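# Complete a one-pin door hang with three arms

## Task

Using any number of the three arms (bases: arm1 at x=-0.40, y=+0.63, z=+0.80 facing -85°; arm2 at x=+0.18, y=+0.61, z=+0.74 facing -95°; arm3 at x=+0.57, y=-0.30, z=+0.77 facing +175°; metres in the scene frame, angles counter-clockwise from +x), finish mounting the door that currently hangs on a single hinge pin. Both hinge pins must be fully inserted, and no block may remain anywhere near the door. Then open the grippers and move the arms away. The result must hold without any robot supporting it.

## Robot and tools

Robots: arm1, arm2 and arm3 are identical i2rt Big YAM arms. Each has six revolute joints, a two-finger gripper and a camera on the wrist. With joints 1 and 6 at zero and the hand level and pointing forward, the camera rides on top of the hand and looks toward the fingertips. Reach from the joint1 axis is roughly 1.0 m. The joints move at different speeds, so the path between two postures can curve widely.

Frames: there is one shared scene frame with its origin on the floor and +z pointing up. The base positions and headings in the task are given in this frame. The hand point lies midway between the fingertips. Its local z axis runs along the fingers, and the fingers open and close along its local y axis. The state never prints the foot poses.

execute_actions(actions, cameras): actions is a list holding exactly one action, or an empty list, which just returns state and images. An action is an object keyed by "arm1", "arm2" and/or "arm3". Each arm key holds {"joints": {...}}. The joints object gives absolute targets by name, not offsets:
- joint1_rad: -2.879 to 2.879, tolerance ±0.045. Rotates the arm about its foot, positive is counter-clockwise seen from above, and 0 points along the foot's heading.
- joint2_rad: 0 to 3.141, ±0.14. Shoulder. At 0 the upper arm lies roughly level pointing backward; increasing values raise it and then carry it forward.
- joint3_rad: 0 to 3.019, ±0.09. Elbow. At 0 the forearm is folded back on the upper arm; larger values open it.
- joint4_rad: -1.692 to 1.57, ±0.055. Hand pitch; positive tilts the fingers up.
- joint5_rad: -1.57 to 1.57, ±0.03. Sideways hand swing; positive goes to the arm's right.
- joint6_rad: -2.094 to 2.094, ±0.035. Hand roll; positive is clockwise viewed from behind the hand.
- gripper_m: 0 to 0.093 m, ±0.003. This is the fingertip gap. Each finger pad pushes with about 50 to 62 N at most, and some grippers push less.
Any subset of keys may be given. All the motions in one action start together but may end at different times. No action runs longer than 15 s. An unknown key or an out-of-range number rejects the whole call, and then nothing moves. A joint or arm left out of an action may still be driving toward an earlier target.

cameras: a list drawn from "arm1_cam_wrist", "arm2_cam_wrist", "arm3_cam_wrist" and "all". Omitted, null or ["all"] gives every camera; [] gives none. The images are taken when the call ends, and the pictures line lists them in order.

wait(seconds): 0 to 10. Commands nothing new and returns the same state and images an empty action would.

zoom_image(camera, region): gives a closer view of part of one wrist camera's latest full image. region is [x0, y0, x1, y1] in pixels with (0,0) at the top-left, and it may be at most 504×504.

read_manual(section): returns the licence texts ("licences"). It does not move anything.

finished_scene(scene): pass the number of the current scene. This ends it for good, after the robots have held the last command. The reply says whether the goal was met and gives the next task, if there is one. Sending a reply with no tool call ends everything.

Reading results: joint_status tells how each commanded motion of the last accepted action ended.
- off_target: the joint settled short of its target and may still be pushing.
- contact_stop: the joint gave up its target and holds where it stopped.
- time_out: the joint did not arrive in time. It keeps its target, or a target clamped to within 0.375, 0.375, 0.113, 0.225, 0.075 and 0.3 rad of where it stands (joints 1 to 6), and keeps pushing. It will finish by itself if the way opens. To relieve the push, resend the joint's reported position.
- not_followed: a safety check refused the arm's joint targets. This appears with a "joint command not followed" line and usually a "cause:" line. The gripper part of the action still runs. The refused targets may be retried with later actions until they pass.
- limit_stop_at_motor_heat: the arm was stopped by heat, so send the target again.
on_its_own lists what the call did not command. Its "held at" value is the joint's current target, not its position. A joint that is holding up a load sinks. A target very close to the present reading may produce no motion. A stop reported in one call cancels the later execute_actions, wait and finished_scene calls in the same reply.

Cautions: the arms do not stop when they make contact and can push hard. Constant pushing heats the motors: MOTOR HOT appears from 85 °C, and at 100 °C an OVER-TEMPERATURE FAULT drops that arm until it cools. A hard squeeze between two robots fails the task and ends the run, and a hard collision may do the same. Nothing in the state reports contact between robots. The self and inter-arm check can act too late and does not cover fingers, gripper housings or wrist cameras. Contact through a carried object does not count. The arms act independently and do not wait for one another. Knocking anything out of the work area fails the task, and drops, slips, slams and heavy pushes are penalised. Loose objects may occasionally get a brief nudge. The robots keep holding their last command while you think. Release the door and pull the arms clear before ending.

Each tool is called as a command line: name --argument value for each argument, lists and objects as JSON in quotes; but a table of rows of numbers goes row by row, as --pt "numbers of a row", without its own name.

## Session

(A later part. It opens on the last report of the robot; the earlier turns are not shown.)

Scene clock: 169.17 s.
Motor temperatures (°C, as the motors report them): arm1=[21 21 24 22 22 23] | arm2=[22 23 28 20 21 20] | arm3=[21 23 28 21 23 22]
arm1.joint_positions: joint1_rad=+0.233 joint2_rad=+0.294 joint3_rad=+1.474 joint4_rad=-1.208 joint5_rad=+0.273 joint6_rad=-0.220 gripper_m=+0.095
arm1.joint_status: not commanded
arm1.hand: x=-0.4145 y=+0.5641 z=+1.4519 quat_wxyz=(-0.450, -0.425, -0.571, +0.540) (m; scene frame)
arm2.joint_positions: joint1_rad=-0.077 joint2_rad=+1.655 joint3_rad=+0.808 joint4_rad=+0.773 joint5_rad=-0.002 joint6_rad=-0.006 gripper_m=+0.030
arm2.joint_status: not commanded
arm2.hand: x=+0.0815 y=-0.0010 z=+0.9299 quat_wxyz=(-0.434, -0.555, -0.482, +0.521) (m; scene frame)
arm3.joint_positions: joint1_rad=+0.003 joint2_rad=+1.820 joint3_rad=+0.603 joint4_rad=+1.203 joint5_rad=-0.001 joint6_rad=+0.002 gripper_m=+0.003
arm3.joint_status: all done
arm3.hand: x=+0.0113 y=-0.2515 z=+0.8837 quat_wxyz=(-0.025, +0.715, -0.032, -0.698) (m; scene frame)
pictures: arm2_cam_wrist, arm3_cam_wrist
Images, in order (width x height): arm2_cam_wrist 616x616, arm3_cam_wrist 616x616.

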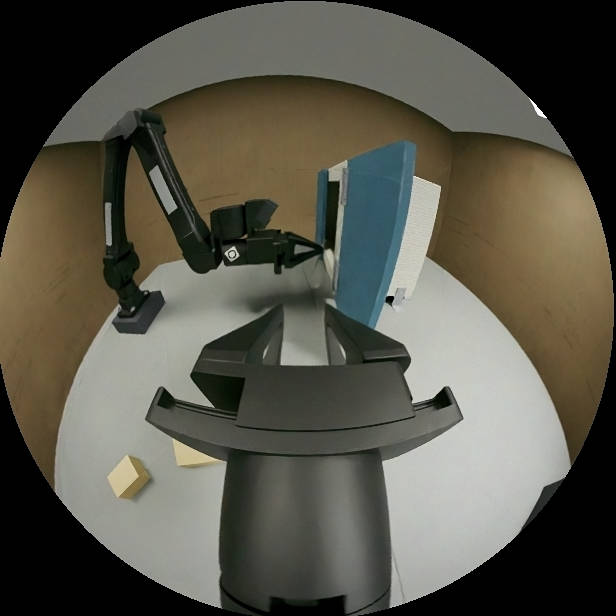

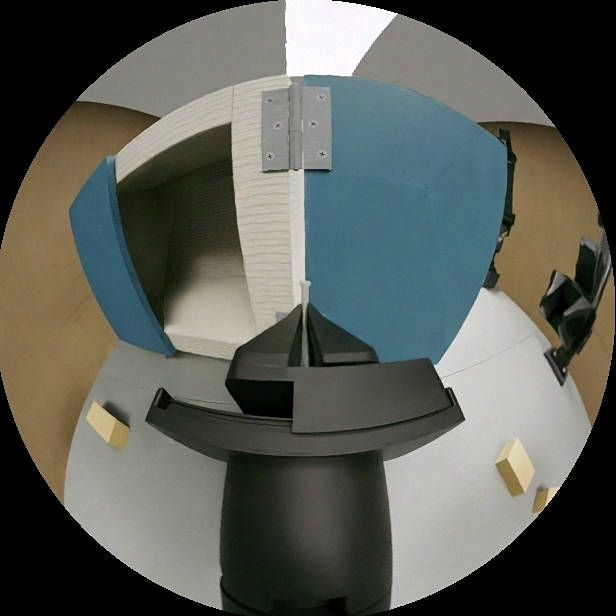

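execute_actions --actions '[{"arm3":{"joints":{"joint1_rad":0.02,"joint2_rad":1.972,"joint3_rad":0.705,"joint4_rad":1.53}}}]' --cameras '["arm2_cam_wrist","arm3_cam_wrist"]'

zoom_image --camera "arm2_cam_wrist" --region '[290, 210, 380, 300]'

Scene clock: 191.67 s.
Motor temperatures (°C, as the motors report them): arm1=[21 21 24 22 22 23] | arm2=[22 24 27 21 21 20] | arm3=[21 24 27 21 23 22]
arm1.joint_positions: joint1_rad=+0.233 joint2_rad=+0.294 joint3_rad=+1.474 joint4_rad=-1.208 joint5_rad=+0.273 joint6_rad=-0.220 gripper_m=+0.095
arm1.joint_status: not commanded
arm1.hand: x=-0.4145 y=+0.5641 z=+1.4519 quat_wxyz=(-0.450, -0.425, -0.571, +0.540) (m; scene frame)
arm2.joint_positions: joint1_rad=-0.077 joint2_rad=+1.655 joint3_rad=+0.808 joint4_rad=+0.773 joint5_rad=-0.002 joint6_rad=-0.006 gripper_m=+0.030
arm2.joint_status: not commanded
arm2.hand: x=+0.0815 y=-0.0010 z=+0.9299 quat_wxyz=(-0.434, -0.555, -0.482, +0.521) (m; scene frame)
arm3.joint_positions: joint1_rad=+0.010 joint2_rad=+1.972 joint3_rad=+0.679 joint4_rad=+1.504 joint5_rad=-0.001 joint6_rad=+0.002 gripper_m=+0.003
arm3.joint_status: all done
arm3.hand: x=-0.0074 y=-0.2536 z=+0.9015 quat_wxyz=(-0.026, +0.632, -0.027, -0.774) (m; scene frame)
pictures: arm2_cam_wrist, arm3_cam_wrist
Images, in order (width x height): arm2_cam_wrist 616x616, arm3_cam_wrist 616x616.

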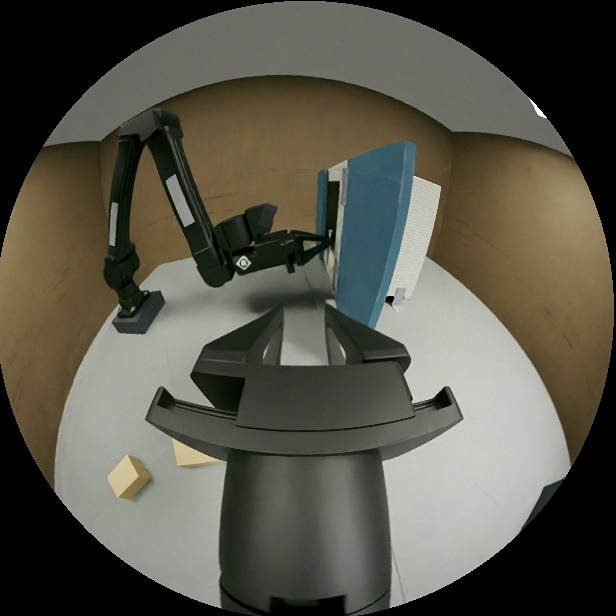

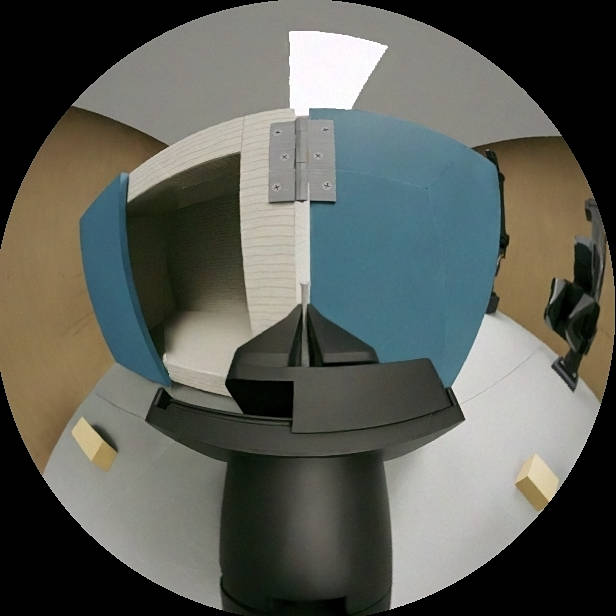

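Region (290, 210, 380, 300) of arm2_cam_wrist's 616x616 image, scaled by 5.600, with more detail than that image has.

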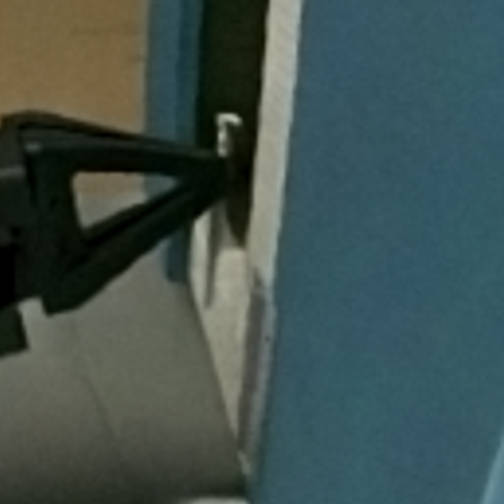

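execute_actions --actions '[{"arm3":{"joints":{"joint1_rad":0.025,"joint2_rad":1.958,"joint3_rad":0.742,"joint4_rad":1.457}},"arm2":{"joints":{"joint1_rad":-0.055,"joint2_rad":1.86,"joint3_rad":1.075,"joint4_rad":0.75}}}]' --cameras '["arm2_cam_wrist","arm3_cam_wrist"]'

zoom_image --camera "arm2_cam_wrist" --region '[300, 200, 410, 310]'

zoom_image --camera "arm3_cam_wrist" --region '[250, 170, 360, 370]'

Scene clock: 202.50 s.
Motor temperatures (°C, as the motors report them): arm1=[21 21 24 22 22 23] | arm2=[22 24 27 21 21 20] | arm3=[21 24 27 21 23 22]
arm1.joint_positions: joint1_rad=+0.233 joint2_rad=+0.294 joint3_rad=+1.474 joint4_rad=-1.208 joint5_rad=+0.273 joint6_rad=-0.220 gripper_m=+0.095
arm1.joint_status: not commanded
arm1.hand: x=-0.4145 y=+0.5641 z=+1.4519 quat_wxyz=(-0.450, -0.425, -0.571, +0.540) (m; scene frame)
arm2.joint_positions: joint1_rad=-0.060 joint2_rad=+1.865 joint3_rad=+1.029 joint4_rad=+0.763 joint5_rad=-0.002 joint6_rad=-0.006 gripper_m=+0.030
arm2.joint_status: all done
arm2.hand: x=+0.0807 y=-0.0800 z=+0.9031 quat_wxyz=(-0.439, -0.551, -0.486, +0.517) (m; scene frame)
arm3.joint_positions: joint1_rad=+0.014 joint2_rad=+1.972 joint3_rad=+0.711 joint4_rad=+1.467 joint5_rad=-0.001 joint6_rad=+0.002 gripper_m=+0.003
arm3.joint_status: all done
arm3.hand: x=-0.0193 y=-0.2554 z=+0.9035 quat_wxyz=(-0.024, +0.634, -0.026, -0.772) (m; scene frame)
pictures: arm2_cam_wrist, arm3_cam_wrist
Images, in order (width x height): arm2_cam_wrist 616x616, arm3_cam_wrist 616x616.

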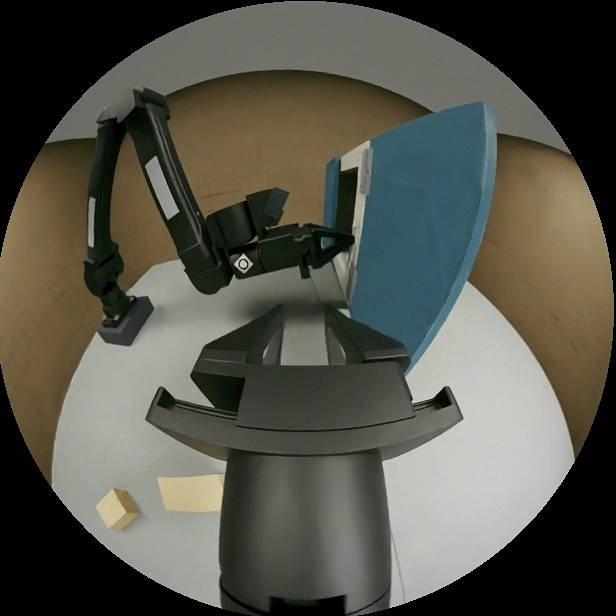

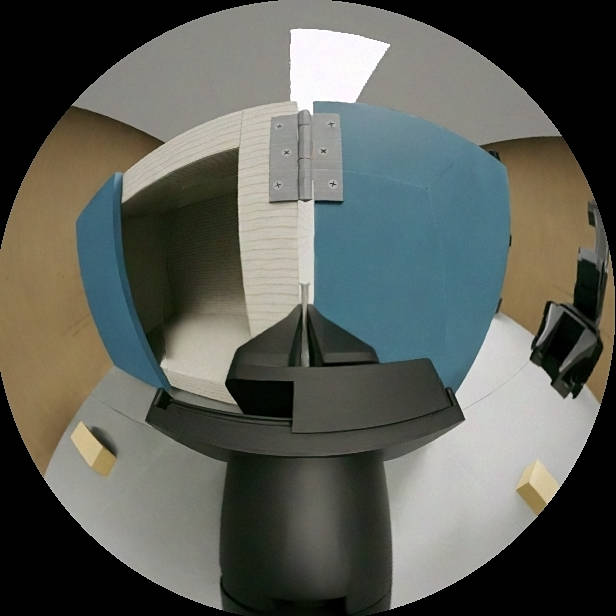

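Region (300, 200, 410, 310) of arm2_cam_wrist's 616x616 image, scaled by 4.582, with more detail than that image has.

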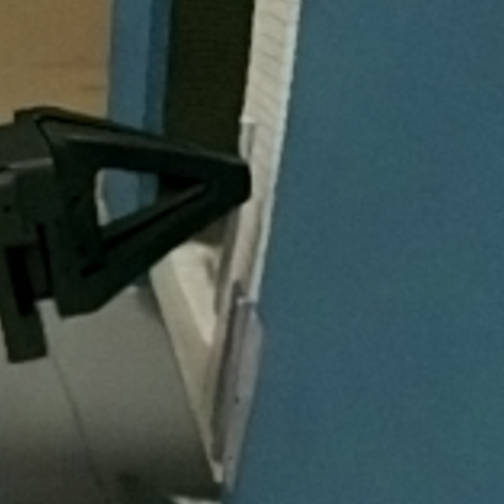

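Region (250, 170, 360, 370) of arm3_cam_wrist's 616x616 image, scaled by 2.520, with more detail than that image has; it fills the left 277 columns of this view, and the rest is white.

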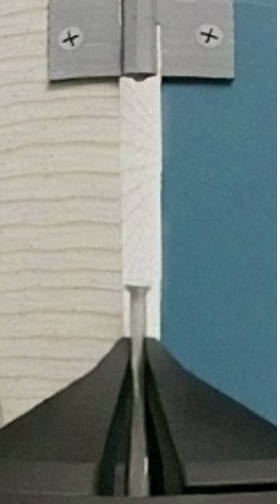

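execute_actions --actions '[{"arm3":{"joints":{"joint2_rad":1.94}}}]' --cameras '[]'

Scene clock: 206.03 s.
Motor temperatures (°C, as the motors report them): arm1=[21 21 24 22 22 23] | arm2=[22 24 28 21 21 20] | arm3=[21 24 27 21 23 22]
arm1.joint_positions: joint1_rad=+0.233 joint2_rad=+0.294 joint3_rad=+1.474 joint4_rad=-1.208 joint5_rad=+0.273 joint6_rad=-0.220 gripper_m=+0.095
arm1.joint_status: not commanded
arm1.hand: x=-0.4145 y=+0.5641 z=+1.4519 quat_wxyz=(-0.450, -0.425, -0.571, +0.540) (m; scene frame)
arm2.joint_positions: joint1_rad=-0.060 joint2_rad=+1.865 joint3_rad=+1.029 joint4_rad=+0.763 joint5_rad=-0.002 joint6_rad=-0.006 gripper_m=+0.030
arm2.joint_status: not commanded
arm2.hand: x=+0.0807 y=-0.0800 z=+0.9031 quat_wxyz=(-0.439, -0.551, -0.486, +0.517) (m; scene frame)
arm3.joint_positions: joint1_rad=+0.014 joint2_rad=+1.972 joint3_rad=+0.711 joint4_rad=+1.467 joint5_rad=-0.001 joint6_rad=+0.002 gripper_m=+0.003
arm3.joint_status: all done
arm3.hand: x=-0.0193 y=-0.2554 z=+0.9035 quat_wxyz=(-0.024, +0.634, -0.026, -0.772) (m; scene frame)
pictures: none
No camera images: the call's "cameras" was empty. Leave "cameras" out to get every camera's image.

execute_actions --actions '[{"arm3":{"joints":{"joint2_rad":1.92}}}]' --cameras '[]'

Scene clock: 207.77 s.
Motor temperatures (°C, as the motors report them): arm1=[21 21 24 22 22 23] | arm2=[22 24 28 21 21 20] | arm3=[21 24 27 21 23 22]
arm1.joint_positions: joint1_rad=+0.233 joint2_rad=+0.294 joint3_rad=+1.474 joint4_rad=-1.208 joint5_rad=+0.273 joint6_rad=-0.220 gripper_m=+0.095
arm1.joint_status: not commanded
arm1.hand: x=-0.4145 y=+0.5641 z=+1.4519 quat_wxyz=(-0.450, -0.425, -0.571, +0.540) (m; scene frame)
arm2.joint_positions: joint1_rad=-0.060 joint2_rad=+1.865 joint3_rad=+1.029 joint4_rad=+0.763 joint5_rad=-0.002 joint6_rad=-0.006 gripper_m=+0.030
arm2.joint_status: not commanded
arm2.hand: x=+0.0807 y=-0.0800 z=+0.9031 quat_wxyz=(-0.439, -0.551, -0.486, +0.517) (m; scene frame)
arm3.joint_positions: joint1_rad=+0.014 joint2_rad=+1.956 joint3_rad=+0.711 joint4_rad=+1.466 joint5_rad=-0.001 joint6_rad=+0.002 gripper_m=+0.003
arm3.joint_status: all done
arm3.hand: x=-0.0193 y=-0.2553 z=+0.9126 quat_wxyz=(-0.025, +0.628, -0.025, -0.777) (m; scene frame)
pictures: none
No camera images: the call's "cameras" was empty. Leave "cameras" out to get every camera's image.

execute_actions --actions '[{"arm3":{"joints":{"joint3_rad":0.766,"joint4_rad":1.434}}}]' --cameras '["arm2_cam_wrist","arm3_cam_wrist"]'

zoom_image --camera "arm2_cam_wrist" --region '[320, 210, 390, 280]'

zoom_image --camera "arm3_cam_wrist" --region '[250, 170, 360, 370]'

Scene clock: 212.90 s.
Motor temperatures (°C, as the motors report them): arm1=[21 21 24 22 22 23] | arm2=[22 24 29 21 21 20] | arm3=[21 24 28 21 23 22]
arm1.joint_positions: joint1_rad=+0.233 joint2_rad=+0.294 joint3_rad=+1.474 joint4_rad=-1.208 joint5_rad=+0.273 joint6_rad=-0.220 gripper_m=+0.095
arm1.joint_status: not commanded
arm1.hand: x=-0.4145 y=+0.5641 z=+1.4519 quat_wxyz=(-0.450, -0.425, -0.571, +0.540) (m; scene frame)
arm2.joint_positions: joint1_rad=-0.060 joint2_rad=+1.865 joint3_rad=+1.029 joint4_rad=+0.763 joint5_rad=-0.002 joint6_rad=-0.006 gripper_m=+0.030
arm2.joint_status: not commanded
arm2.hand: x=+0.0807 y=-0.0800 z=+0.9031 quat_wxyz=(-0.439, -0.551, -0.486, +0.517) (m; scene frame)
arm3.joint_positions: joint1_rad=+0.014 joint2_rad=+1.956 joint3_rad=+0.730 joint4_rad=+1.444 joint5_rad=-0.001 joint6_rad=+0.002 gripper_m=+0.003
arm3.joint_status: all done
arm3.hand: x=-0.0265 y=-0.2548 z=+0.9145 quat_wxyz=(-0.025, +0.629, -0.025, -0.776) (m; scene frame)
pictures: arm2_cam_wrist, arm3_cam_wrist
Images, in order (width x height): arm2_cam_wrist 616x616, arm3_cam_wrist 616x616.

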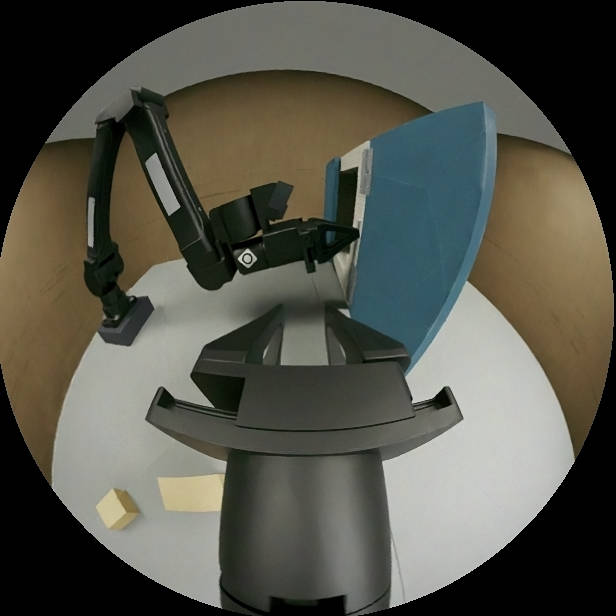

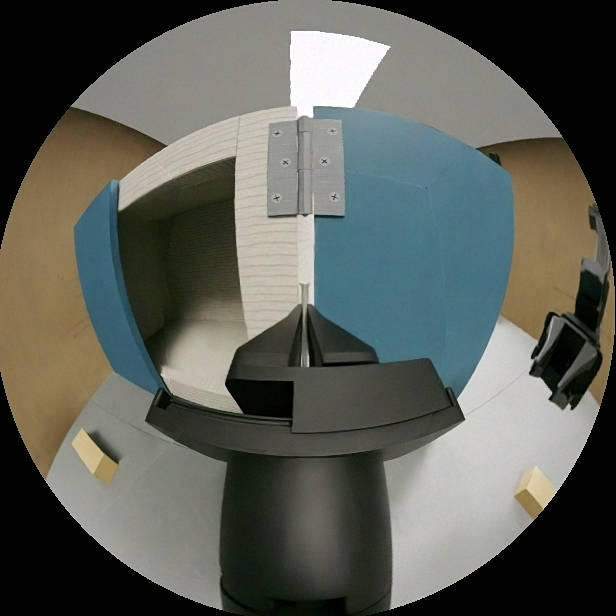

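Region (320, 210, 390, 280) of arm2_cam_wrist's 616x616 image, scaled by 7.200, with more detail than that image has.

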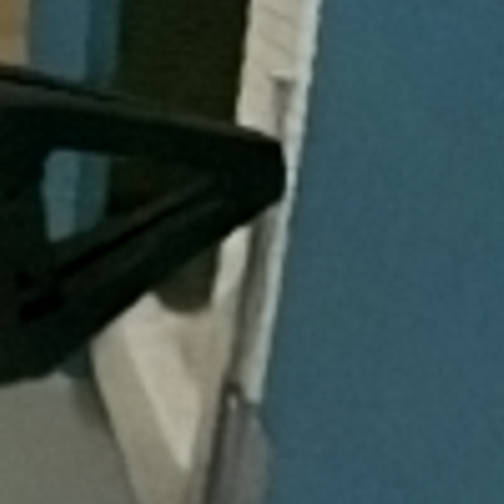

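Region (250, 170, 360, 370) of arm3_cam_wrist's 616x616 image, scaled by 2.520, with more detail than that image has; it fills the left 277 columns of this view, and the rest is white.

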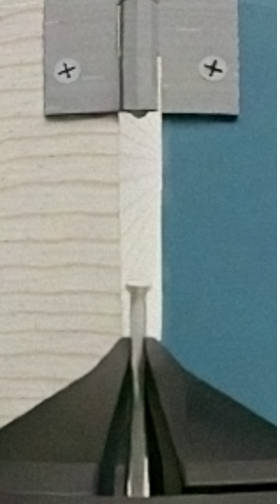

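execute_actions --actions '[{"arm3":{"joints":{"joint2_rad":2.0,"joint3_rad":0.778,"joint4_rad":1.553}}}]' --cameras '["arm2_cam_wrist"]'

zoom_image --camera "arm2_cam_wrist" --region '[320, 205, 390, 275]'

Scene clock: 220.10 s.
Motor temperatures (°C, as the motors report them): arm1=[21 21 24 22 22 23] | arm2=[22 25 30 21 21 20] | arm3=[21 24 28 21 23 22]
arm1.joint_positions: joint1_rad=+0.233 joint2_rad=+0.294 joint3_rad=+1.474 joint4_rad=-1.208 joint5_rad=+0.273 joint6_rad=-0.220 gripper_m=+0.095
arm1.joint_status: not commanded
arm1.hand: x=-0.4145 y=+0.5641 z=+1.4519 quat_wxyz=(-0.450, -0.425, -0.571, +0.540) (m; scene frame)
arm2.joint_positions: joint1_rad=-0.060 joint2_rad=+1.865 joint3_rad=+1.029 joint4_rad=+0.763 joint5_rad=-0.002 joint6_rad=-0.006 gripper_m=+0.030
arm2.joint_status: not commanded
arm2.hand: x=+0.0807 y=-0.0800 z=+0.9031 quat_wxyz=(-0.439, -0.551, -0.486, +0.517) (m; scene frame)
arm3.joint_positions: joint1_rad=+0.014 joint2_rad=+1.986 joint3_rad=+0.741 joint4_rad=+1.527 joint5_rad=-0.001 joint6_rad=+0.002 gripper_m=+0.003
arm3.joint_status: all done
arm3.hand: x=-0.0254 y=-0.2548 z=+0.9211 quat_wxyz=(-0.025, +0.604, -0.025, -0.796) (m; scene frame)
pictures: arm2_cam_wrist
Images, in order (width x height): arm2_cam_wrist 616x616.

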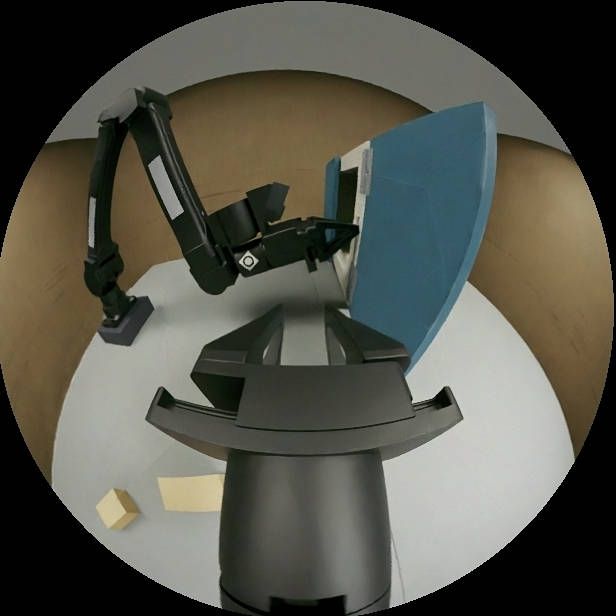

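Region (320, 205, 390, 275) of arm2_cam_wrist's 616x616 image, scaled by 7.200, with more detail than that image has.

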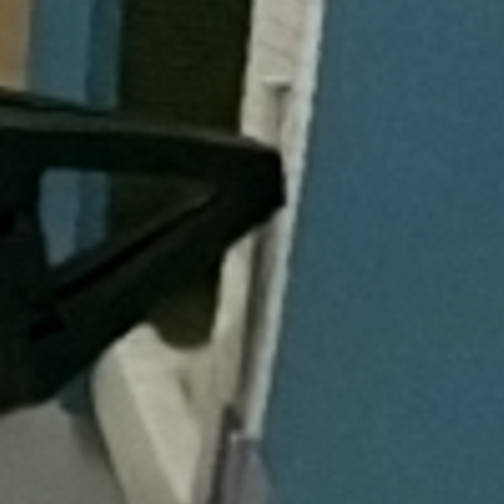

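execute_actions --actions '[{"arm3":{"joints":{"joint2_rad":2.026,"joint3_rad":0.782}}}]' --cameras '["arm2_cam_wrist","arm3_cam_wrist"]'

zoom_image --camera "arm2_cam_wrist" --region '[320, 210, 390, 280]'

zoom_image --camera "arm3_cam_wrist" --region '[270, 270, 340, 370]'

Scene clock: 224.77 s.
Motor temperatures (°C, as the motors report them): arm1=[21 21 24 22 22 23] | arm2=[22 25 30 21 21 20] | arm3=[21 24 28 21 23 22]
arm1.joint_positions: joint1_rad=+0.233 joint2_rad=+0.294 joint3_rad=+1.474 joint4_rad=-1.208 joint5_rad=+0.273 joint6_rad=-0.220 gripper_m=+0.095
arm1.joint_status: not commanded
arm1.hand: x=-0.4145 y=+0.5641 z=+1.4519 quat_wxyz=(-0.450, -0.425, -0.571, +0.540) (m; scene frame)
arm2.joint_positions: joint1_rad=-0.060 joint2_rad=+1.865 joint3_rad=+1.029 joint4_rad=+0.763 joint5_rad=-0.002 joint6_rad=-0.006 gripper_m=+0.030
arm2.joint_status: not commanded
arm2.hand: x=+0.0807 y=-0.0800 z=+0.9031 quat_wxyz=(-0.439, -0.551, -0.486, +0.517) (m; scene frame)
arm3.joint_positions: joint1_rad=+0.014 joint2_rad=+2.012 joint3_rad=+0.747 joint4_rad=+1.531 joint5_rad=-0.001 joint6_rad=+0.002 gripper_m=+0.003
arm3.joint_status: all done
arm3.hand: x=-0.0274 y=-0.2548 z=+0.9093 quat_wxyz=(-0.025, +0.610, -0.025, -0.791) (m; scene frame)
pictures: arm2_cam_wrist, arm3_cam_wrist
Images, in order (width x height): arm2_cam_wrist 616x616, arm3_cam_wrist 616x616.

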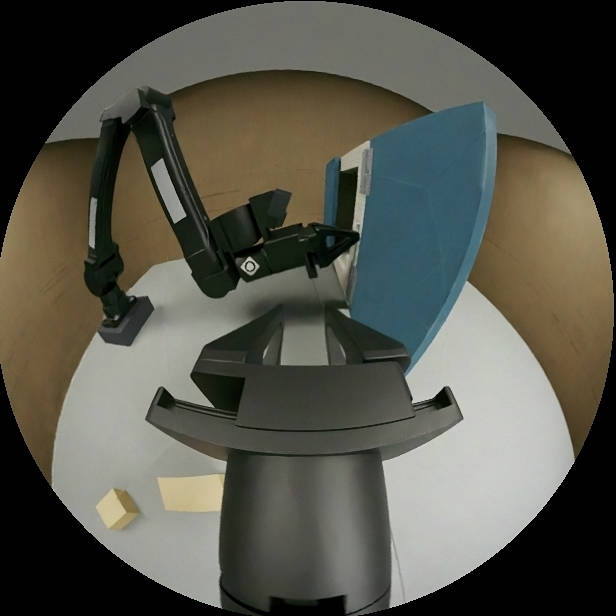

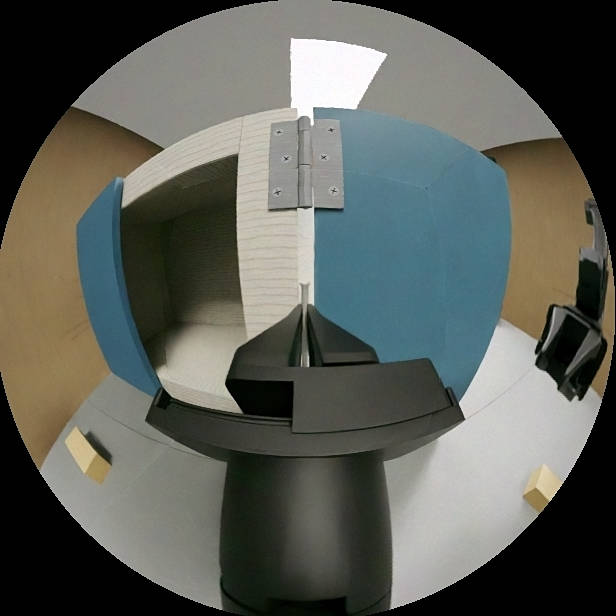

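Region (320, 210, 390, 280) of arm2_cam_wrist's 616x616 image, scaled by 7.200, with more detail than that image has.

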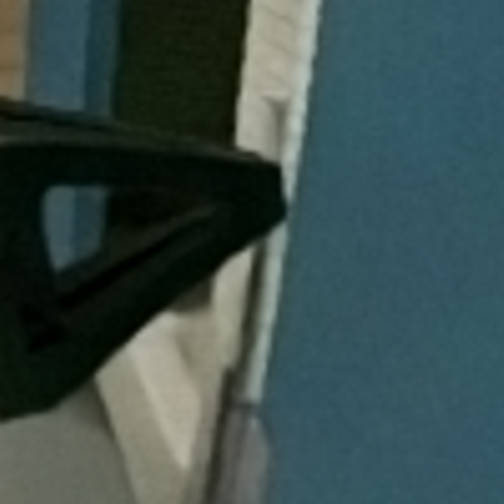

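Region (270, 270, 340, 370) of arm3_cam_wrist's 616x616 image, scaled by 5.040, with more detail than that image has; it fills the left 353 columns of this view, and the rest is white.

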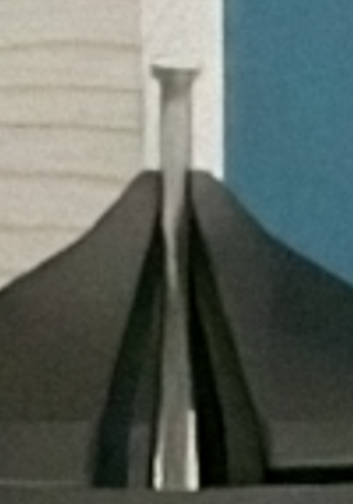

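execute_actions --actions '[{"arm3":{"joints":{"joint2_rad":2.046}}}]' --cameras '["arm2_cam_wrist","arm3_cam_wrist"]'

zoom_image --camera "arm2_cam_wrist" --region '[320, 220, 390, 290]'

zoom_image --camera "arm3_cam_wrist" --region '[270, 270, 340, 370]'

Scene clock: 229.97 s.
Motor temperatures (°C, as the motors report them): arm1=[21 21 24 22 22 23] | arm2=[22 25 31 21 21 20] | arm3=[21 24 28 21 23 22]
arm1.joint_positions: joint1_rad=+0.233 joint2_rad=+0.294 joint3_rad=+1.474 joint4_rad=-1.208 joint5_rad=+0.273 joint6_rad=-0.220 gripper_m=+0.095
arm1.joint_status: not commanded
arm1.hand: x=-0.4145 y=+0.5641 z=+1.4519 quat_wxyz=(-0.450, -0.425, -0.571, +0.540) (m; scene frame)
arm2.joint_positions: joint1_rad=-0.060 joint2_rad=+1.865 joint3_rad=+1.029 joint4_rad=+0.763 joint5_rad=-0.002 joint6_rad=-0.006 gripper_m=+0.030
arm2.joint_status: not commanded
arm2.hand: x=+0.0807 y=-0.0800 z=+0.9031 quat_wxyz=(-0.439, -0.551, -0.486, +0.517) (m; scene frame)
arm3.joint_positions: joint1_rad=+0.014 joint2_rad=+2.018 joint3_rad=+0.750 joint4_rad=+1.539 joint5_rad=-0.001 joint6_rad=+0.002 gripper_m=+0.003
arm3.joint_status: all done
arm3.hand: x=-0.0279 y=-0.2547 z=+0.9086 quat_wxyz=(-0.025, +0.609, -0.025, -0.793) (m; scene frame)
pictures: arm2_cam_wrist, arm3_cam_wrist
Images, in order (width x height): arm2_cam_wrist 616x616, arm3_cam_wrist 616x616.

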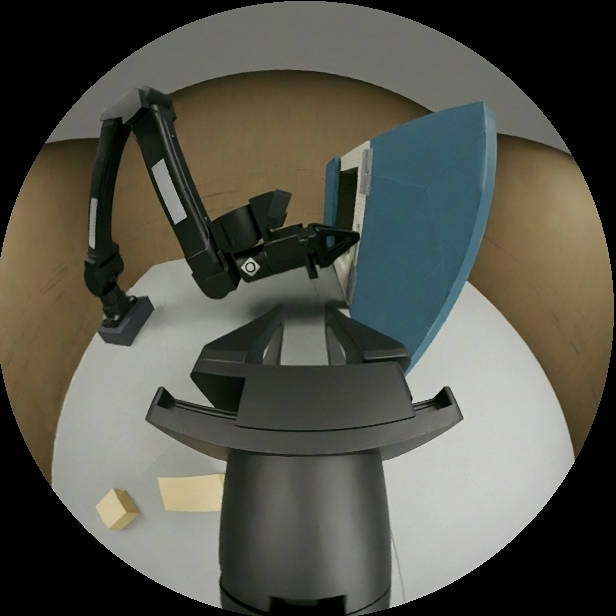

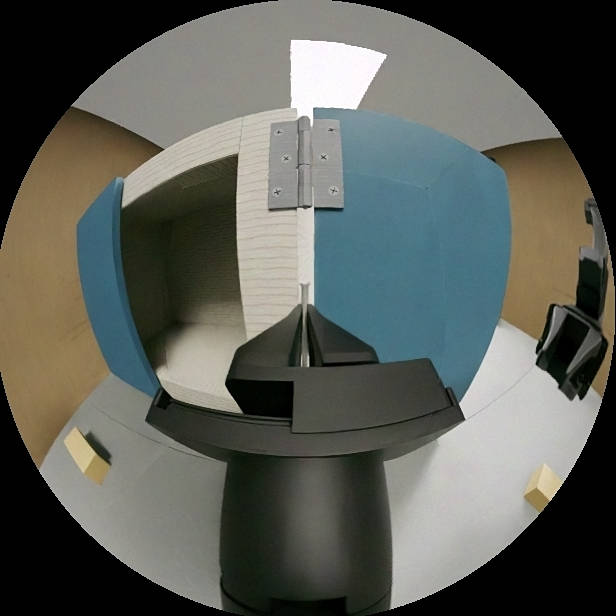

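Region (320, 220, 390, 290) of arm2_cam_wrist's 616x616 image, scaled by 7.200, with more detail than that image has.

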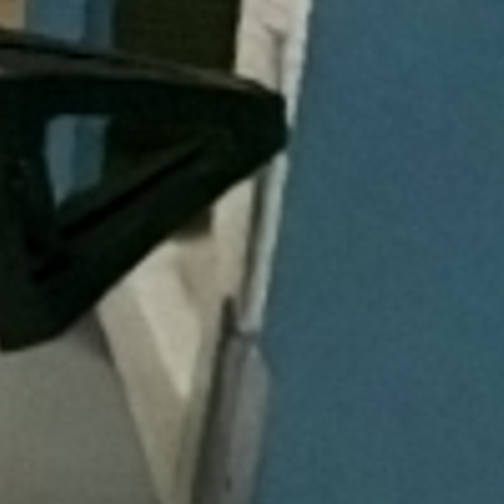

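Region (270, 270, 340, 370) of arm3_cam_wrist's 616x616 image, scaled by 5.040, with more detail than that image has; it fills the left 353 columns of this view, and the rest is white.

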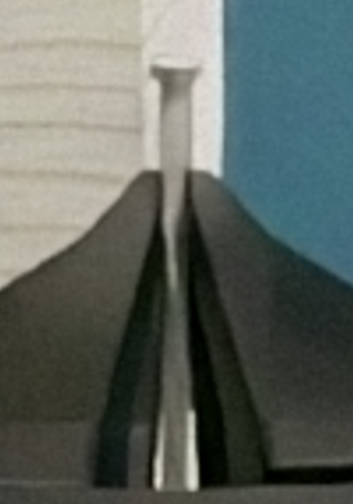

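execute_actions --actions '[{"arm2":{"joints":{"joint1_rad":-0.1,"joint2_rad":1.9,"joint3_rad":1.35,"joint4_rad":0.0,"gripper_m":0.0}},"arm3":{"joints":{"joint2_rad":2.0}}}]' --cameras '[]'

execute_actions --actions '[{"arm2":{"joints":{"joint1_rad":-0.11,"joint2_rad":2.04,"joint3_rad":1.56,"joint4_rad":-0.265}}}]' --cameras '["arm2_cam_wrist"]'

Scene clock: 246.47 s.
Motor temperatures (°C, as the motors report them): arm1=[21 21 24 22 22 23] | arm2=[22 25 31 21 21 20] | arm3=[21 24 28 21 23 22]
arm1.joint_positions: joint1_rad=+0.233 joint2_rad=+0.294 joint3_rad=+1.474 joint4_rad=-1.208 joint5_rad=+0.273 joint6_rad=-0.220 gripper_m=+0.095
arm1.joint_status: not commanded
arm1.hand: x=-0.4145 y=+0.5641 z=+1.4519 quat_wxyz=(-0.450, -0.425, -0.571, +0.540) (m; scene frame)
arm2.joint_positions: joint1_rad=-0.102 joint2_rad=+1.891 joint3_rad=+1.313 joint4_rad=+0.018 joint5_rad=-0.002 joint6_rad=-0.006 gripper_m=+0.000
arm2.joint_status: all done
arm2.hand: x=+0.0442 y=-0.1097 z=+0.8602 quat_wxyz=(-0.302, -0.671, -0.564, +0.375) (m; scene frame)
arm3.joint_positions: joint1_rad=+0.014 joint2_rad=+2.018 joint3_rad=+0.750 joint4_rad=+1.539 joint5_rad=-0.001 joint6_rad=+0.002 gripper_m=+0.003
arm3.joint_status: all done
arm3.hand: x=-0.0279 y=-0.2547 z=+0.9086 quat_wxyz=(-0.025, +0.609, -0.025, -0.793) (m; scene frame)
pictures: none
No camera images: the call's "cameras" was empty. Leave "cameras" out to get every camera's image.

Scene clock: 247.60 s.
Motor temperatures (°C, as the motors report them): arm1=[21 21 24 22 22 23] | arm2=[22 25 32 21 21 20] | arm3=[21 24 28 21 23 22]
arm1.joint_positions: joint1_rad=+0.233 joint2_rad=+0.294 joint3_rad=+1.474 joint4_rad=-1.208 joint5_rad=+0.273 joint6_rad=-0.220 gripper_m=+0.095
arm1.joint_status: not commanded
arm1.hand: x=-0.4145 y=+0.5641 z=+1.4519 quat_wxyz=(-0.450, -0.425, -0.571, +0.540) (m; scene frame)
arm2.joint_positions: joint1_rad=-0.102 joint2_rad=+2.043 joint3_rad=+1.501 joint4_rad=-0.247 joint5_rad=-0.002 joint6_rad=-0.006 gripper_m=+0.000
arm2.joint_status: all done
arm2.hand: x=+0.0394 y=-0.1299 z=+0.7964 quat_wxyz=(-0.236, -0.709, -0.595, +0.295) (m; scene frame)
arm3.joint_positions: joint1_rad=+0.014 joint2_rad=+2.018 joint3_rad=+0.750 joint4_rad=+1.539 joint5_rad=-0.001 joint6_rad=+0.002 gripper_m=+0.003
arm3.joint_status: not commanded
arm3.hand: x=-0.0279 y=-0.2547 z=+0.9086 quat_wxyz=(-0.025, +0.609, -0.025, -0.793) (m; scene frame)
pictures: arm2_cam_wrist
Images, in order (width x height): arm2_cam_wrist 616x616.

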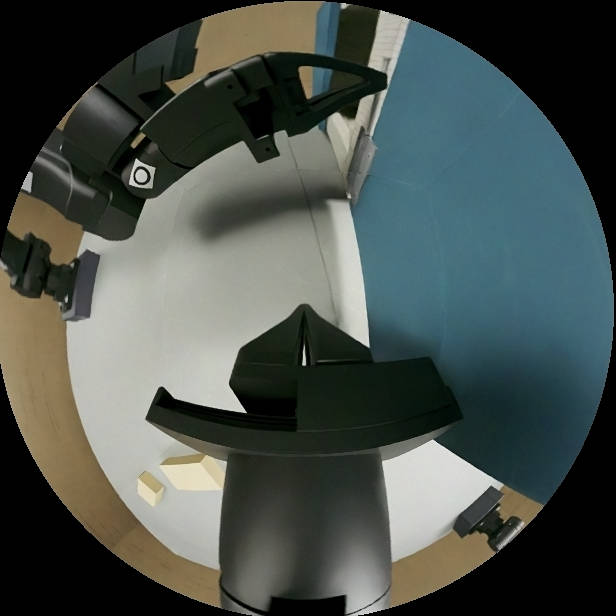

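zoom_image --camera "arm2_cam_wrist" --region '[340, 100, 400, 160]'

zoom_image --camera "arm2_cam_wrist" --region '[310, 50, 430, 210]'

Region (340, 100, 400, 160) of arm2_cam_wrist's 616x616 image, scaled by 8.400, with more detail than that image has.

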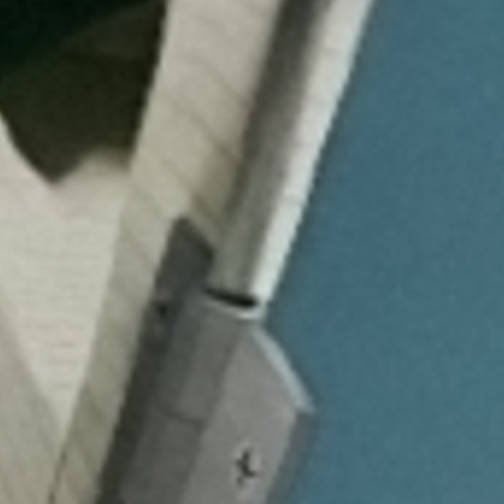

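Region (310, 50, 430, 210) of arm2_cam_wrist's 616x616 image, scaled by 3.150, with more detail than that image has; it fills the left 378 columns of this view, and the rest is white.

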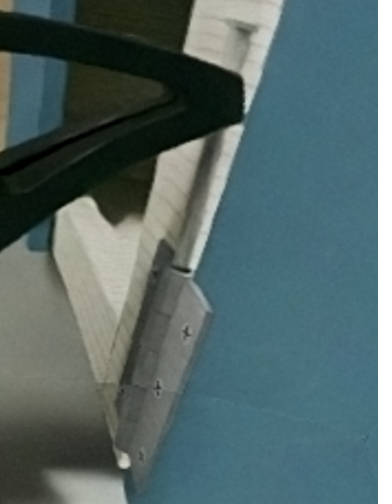

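execute_actions --actions '[{"arm3":{"joints":{"joint2_rad":1.972,"joint1_rad":0.0}}}]' --cameras '["arm2_cam_wrist"]'

zoom_image --camera "arm2_cam_wrist" --region '[340, 100, 400, 160]'

Scene clock: 255.13 s.
Motor temperatures (°C, as the motors report them): arm1=[21 21 24 22 22 23] | arm2=[22 26 33 20 21 20] | arm3=[21 24 28 21 23 22]
arm1.joint_positions: joint1_rad=+0.233 joint2_rad=+0.294 joint3_rad=+1.474 joint4_rad=-1.208 joint5_rad=+0.273 joint6_rad=-0.220 gripper_m=+0.095
arm1.joint_status: not commanded
arm1.hand: x=-0.4145 y=+0.5641 z=+1.4519 quat_wxyz=(-0.450, -0.425, -0.571, +0.540) (m; scene frame)
arm2.joint_positions: joint1_rad=-0.102 joint2_rad=+2.043 joint3_rad=+1.501 joint4_rad=-0.247 joint5_rad=-0.002 joint6_rad=-0.006 gripper_m=+0.000
arm2.joint_status: not commanded
arm2.hand: x=+0.0394 y=-0.1299 z=+0.7964 quat_wxyz=(-0.236, -0.709, -0.595, +0.295) (m; scene frame)
arm3.joint_positions: joint1_rad=+0.012 joint2_rad=+2.013 joint3_rad=+0.750 joint4_rad=+1.539 joint5_rad=-0.001 joint6_rad=+0.002 gripper_m=+0.003
arm3.joint_status: all done
arm3.hand: x=-0.0277 y=-0.2536 z=+0.9113 quat_wxyz=(-0.026, +0.607, -0.025, -0.794) (m; scene frame)
pictures: arm2_cam_wrist
Images, in order (width x height): arm2_cam_wrist 616x616.

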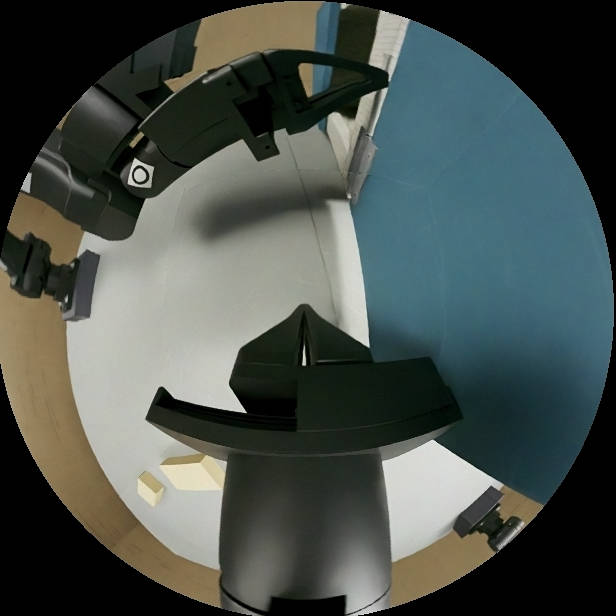

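Region (340, 100, 400, 160) of arm2_cam_wrist's 616x616 image, scaled by 8.400, with more detail than that image has.

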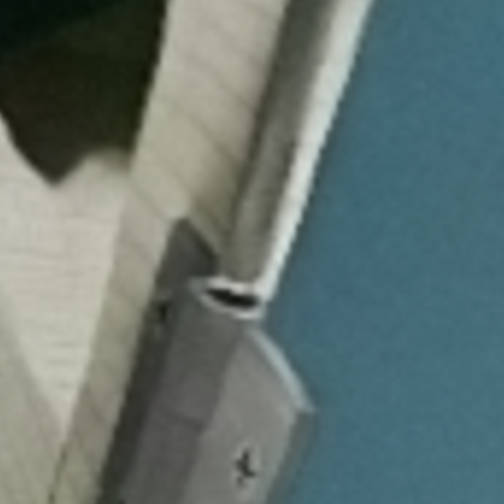

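execute_actions --actions '[{"arm3":{"joints":{"joint2_rad":2.045,"joint3_rad":0.755,"joint4_rad":1.545}}}]' --cameras '["arm2_cam_wrist"]'

zoom_image --camera "arm2_cam_wrist" --region '[340, 100, 400, 160]'

Scene clock: 259.47 s.
Motor temperatures (°C, as the motors report them): arm1=[21 21 25 22 22 23] | arm2=[22 26 34 20 21 20] | arm3=[21 25 28 21 23 22]
arm1.joint_positions: joint1_rad=+0.233 joint2_rad=+0.294 joint3_rad=+1.474 joint4_rad=-1.208 joint5_rad=+0.273 joint6_rad=-0.220 gripper_m=+0.095
arm1.joint_status: not commanded
arm1.hand: x=-0.4145 y=+0.5641 z=+1.4519 quat_wxyz=(-0.450, -0.425, -0.571, +0.540) (m; scene frame)
arm2.joint_positions: joint1_rad=-0.102 joint2_rad=+2.043 joint3_rad=+1.501 joint4_rad=-0.247 joint5_rad=-0.002 joint6_rad=-0.006 gripper_m=+0.000
arm2.joint_status: not commanded
arm2.hand: x=+0.0394 y=-0.1299 z=+0.7964 quat_wxyz=(-0.236, -0.709, -0.595, +0.295) (m; scene frame)
arm3.joint_positions: joint1_rad=+0.012 joint2_rad=+2.026 joint3_rad=+0.750 joint4_rad=+1.539 joint5_rad=-0.001 joint6_rad=+0.002 gripper_m=+0.003
arm3.joint_status: all done
arm3.hand: x=-0.0278 y=-0.2536 z=+0.9040 quat_wxyz=(-0.026, +0.612, -0.025, -0.790) (m; scene frame)
pictures: arm2_cam_wrist
Images, in order (width x height): arm2_cam_wrist 616x616.

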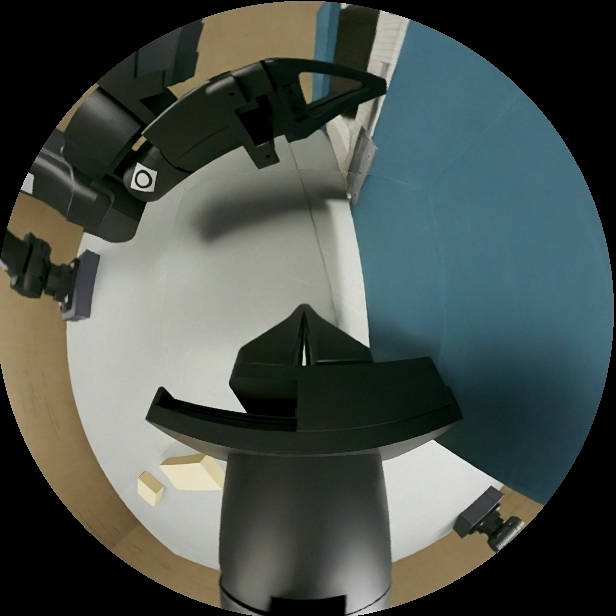

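Region (340, 100, 400, 160) of arm2_cam_wrist's 616x616 image, scaled by 8.400, with more detail than that image has.

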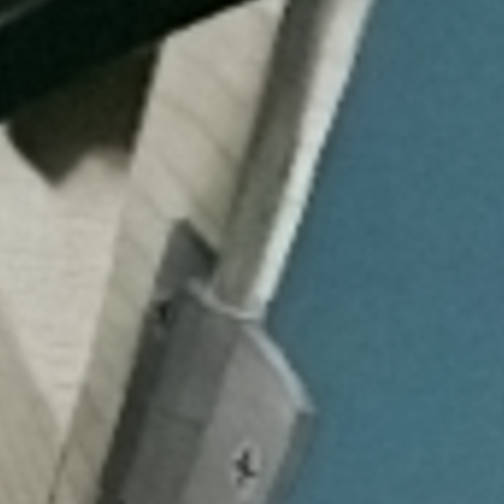

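It's in. Continue down.

execute_actions --actions '[{"arm3":{"joints":{"joint2_rad":2.075}}}]' --cameras '["arm2_cam_wrist","arm3_cam_wrist"]'

zoom_image --camera "arm2_cam_wrist" --region '[310, 50, 430, 210]'

Scene clock: 262.60 s.
Motor temperatures (°C, as the motors report them): arm1=[21 21 25 22 22 23] | arm2=[22 27 34 20 21 20] | arm3=[21 25 28 21 23 22]
arm1.joint_positions: joint1_rad=+0.233 joint2_rad=+0.294 joint3_rad=+1.474 joint4_rad=-1.208 joint5_rad=+0.273 joint6_rad=-0.220 gripper_m=+0.095
arm1.joint_status: not commanded
arm1.hand: x=-0.4145 y=+0.5641 z=+1.4519 quat_wxyz=(-0.450, -0.425, -0.571, +0.540) (m; scene frame)
arm2.joint_positions: joint1_rad=-0.102 joint2_rad=+2.043 joint3_rad=+1.501 joint4_rad=-0.247 joint5_rad=-0.002 joint6_rad=-0.006 gripper_m=+0.000
arm2.joint_status: not commanded
arm2.hand: x=+0.0394 y=-0.1299 z=+0.7964 quat_wxyz=(-0.236, -0.709, -0.595, +0.295) (m; scene frame)
arm3.joint_positions: joint1_rad=+0.012 joint2_rad=+2.039 joint3_rad=+0.751 joint4_rad=+1.542 joint5_rad=-0.001 joint6_rad=+0.002 gripper_m=+0.003
arm3.joint_status: all done
arm3.hand: x=-0.0277 y=-0.2537 z=+0.8970 quat_wxyz=(-0.026, +0.616, -0.026, -0.787) (m; scene frame)
pictures: arm2_cam_wrist, arm3_cam_wrist
Images, in order (width x height): arm2_cam_wrist 616x616, arm3_cam_wrist 616x616.

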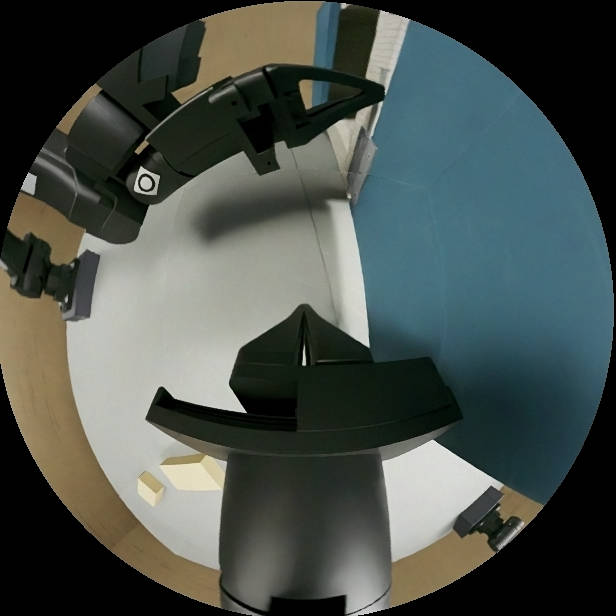

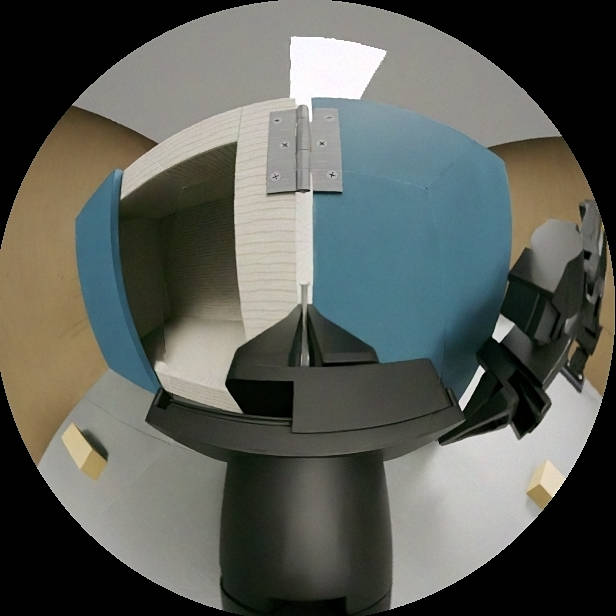

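Region (310, 50, 430, 210) of arm2_cam_wrist's 616x616 image, scaled by 3.150, with more detail than that image has; it fills the left 378 columns of this view, and the rest is white.

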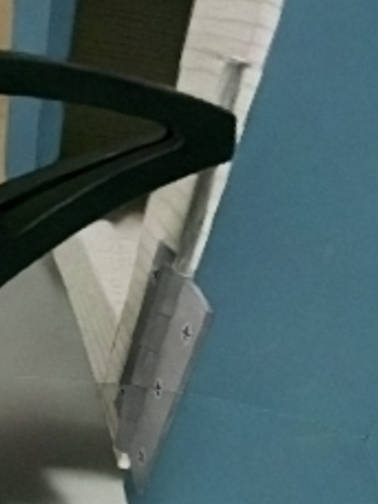

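execute_actions --actions '[{"arm3":{"joints":{"joint2_rad":2.10}}}]' --cameras '["arm2_cam_wrist"]'

zoom_image --camera "arm2_cam_wrist" --region '[330, 70, 410, 190]'

Scene clock: 266.57 s.
Motor temperatures (°C, as the motors report them): arm1=[21 21 25 22 22 23] | arm2=[22 27 34 20 21 20] | arm3=[21 24 28 21 23 22]
arm1.joint_positions: joint1_rad=+0.233 joint2_rad=+0.294 joint3_rad=+1.474 joint4_rad=-1.208 joint5_rad=+0.273 joint6_rad=-0.220 gripper_m=+0.095
arm1.joint_status: not commanded
arm1.hand: x=-0.4145 y=+0.5641 z=+1.4519 quat_wxyz=(-0.450, -0.425, -0.571, +0.540) (m; scene frame)
arm2.joint_positions: joint1_rad=-0.102 joint2_rad=+2.043 joint3_rad=+1.501 joint4_rad=-0.247 joint5_rad=-0.002 joint6_rad=-0.006 gripper_m=+0.000
arm2.joint_status: not commanded
arm2.hand: x=+0.0394 y=-0.1299 z=+0.7964 quat_wxyz=(-0.236, -0.709, -0.595, +0.295) (m; scene frame)
arm3.joint_positions: joint1_rad=+0.012 joint2_rad=+2.048 joint3_rad=+0.754 joint4_rad=+1.552 joint5_rad=-0.001 joint6_rad=+0.002 gripper_m=+0.003
arm3.joint_status: all done
arm3.hand: x=-0.0280 y=-0.2537 z=+0.8955 quat_wxyz=(-0.026, +0.614, -0.025, -0.789) (m; scene frame)
pictures: arm2_cam_wrist
Images, in order (width x height): arm2_cam_wrist 616x616.

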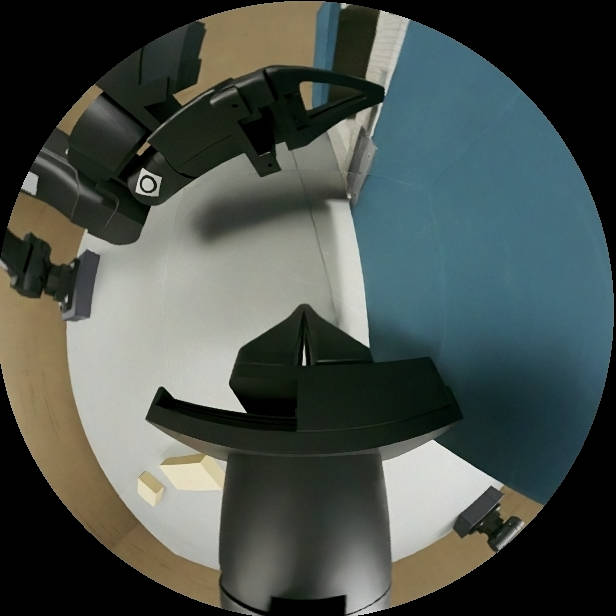

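Region (330, 70, 410, 190) of arm2_cam_wrist's 616x616 image, scaled by 4.200, with more detail than that image has.

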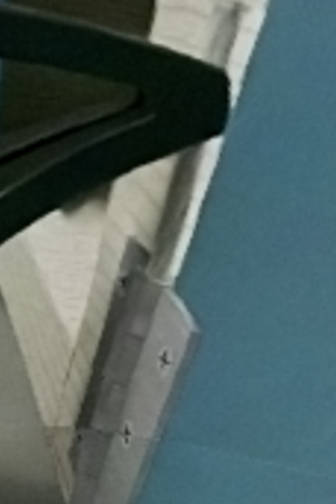

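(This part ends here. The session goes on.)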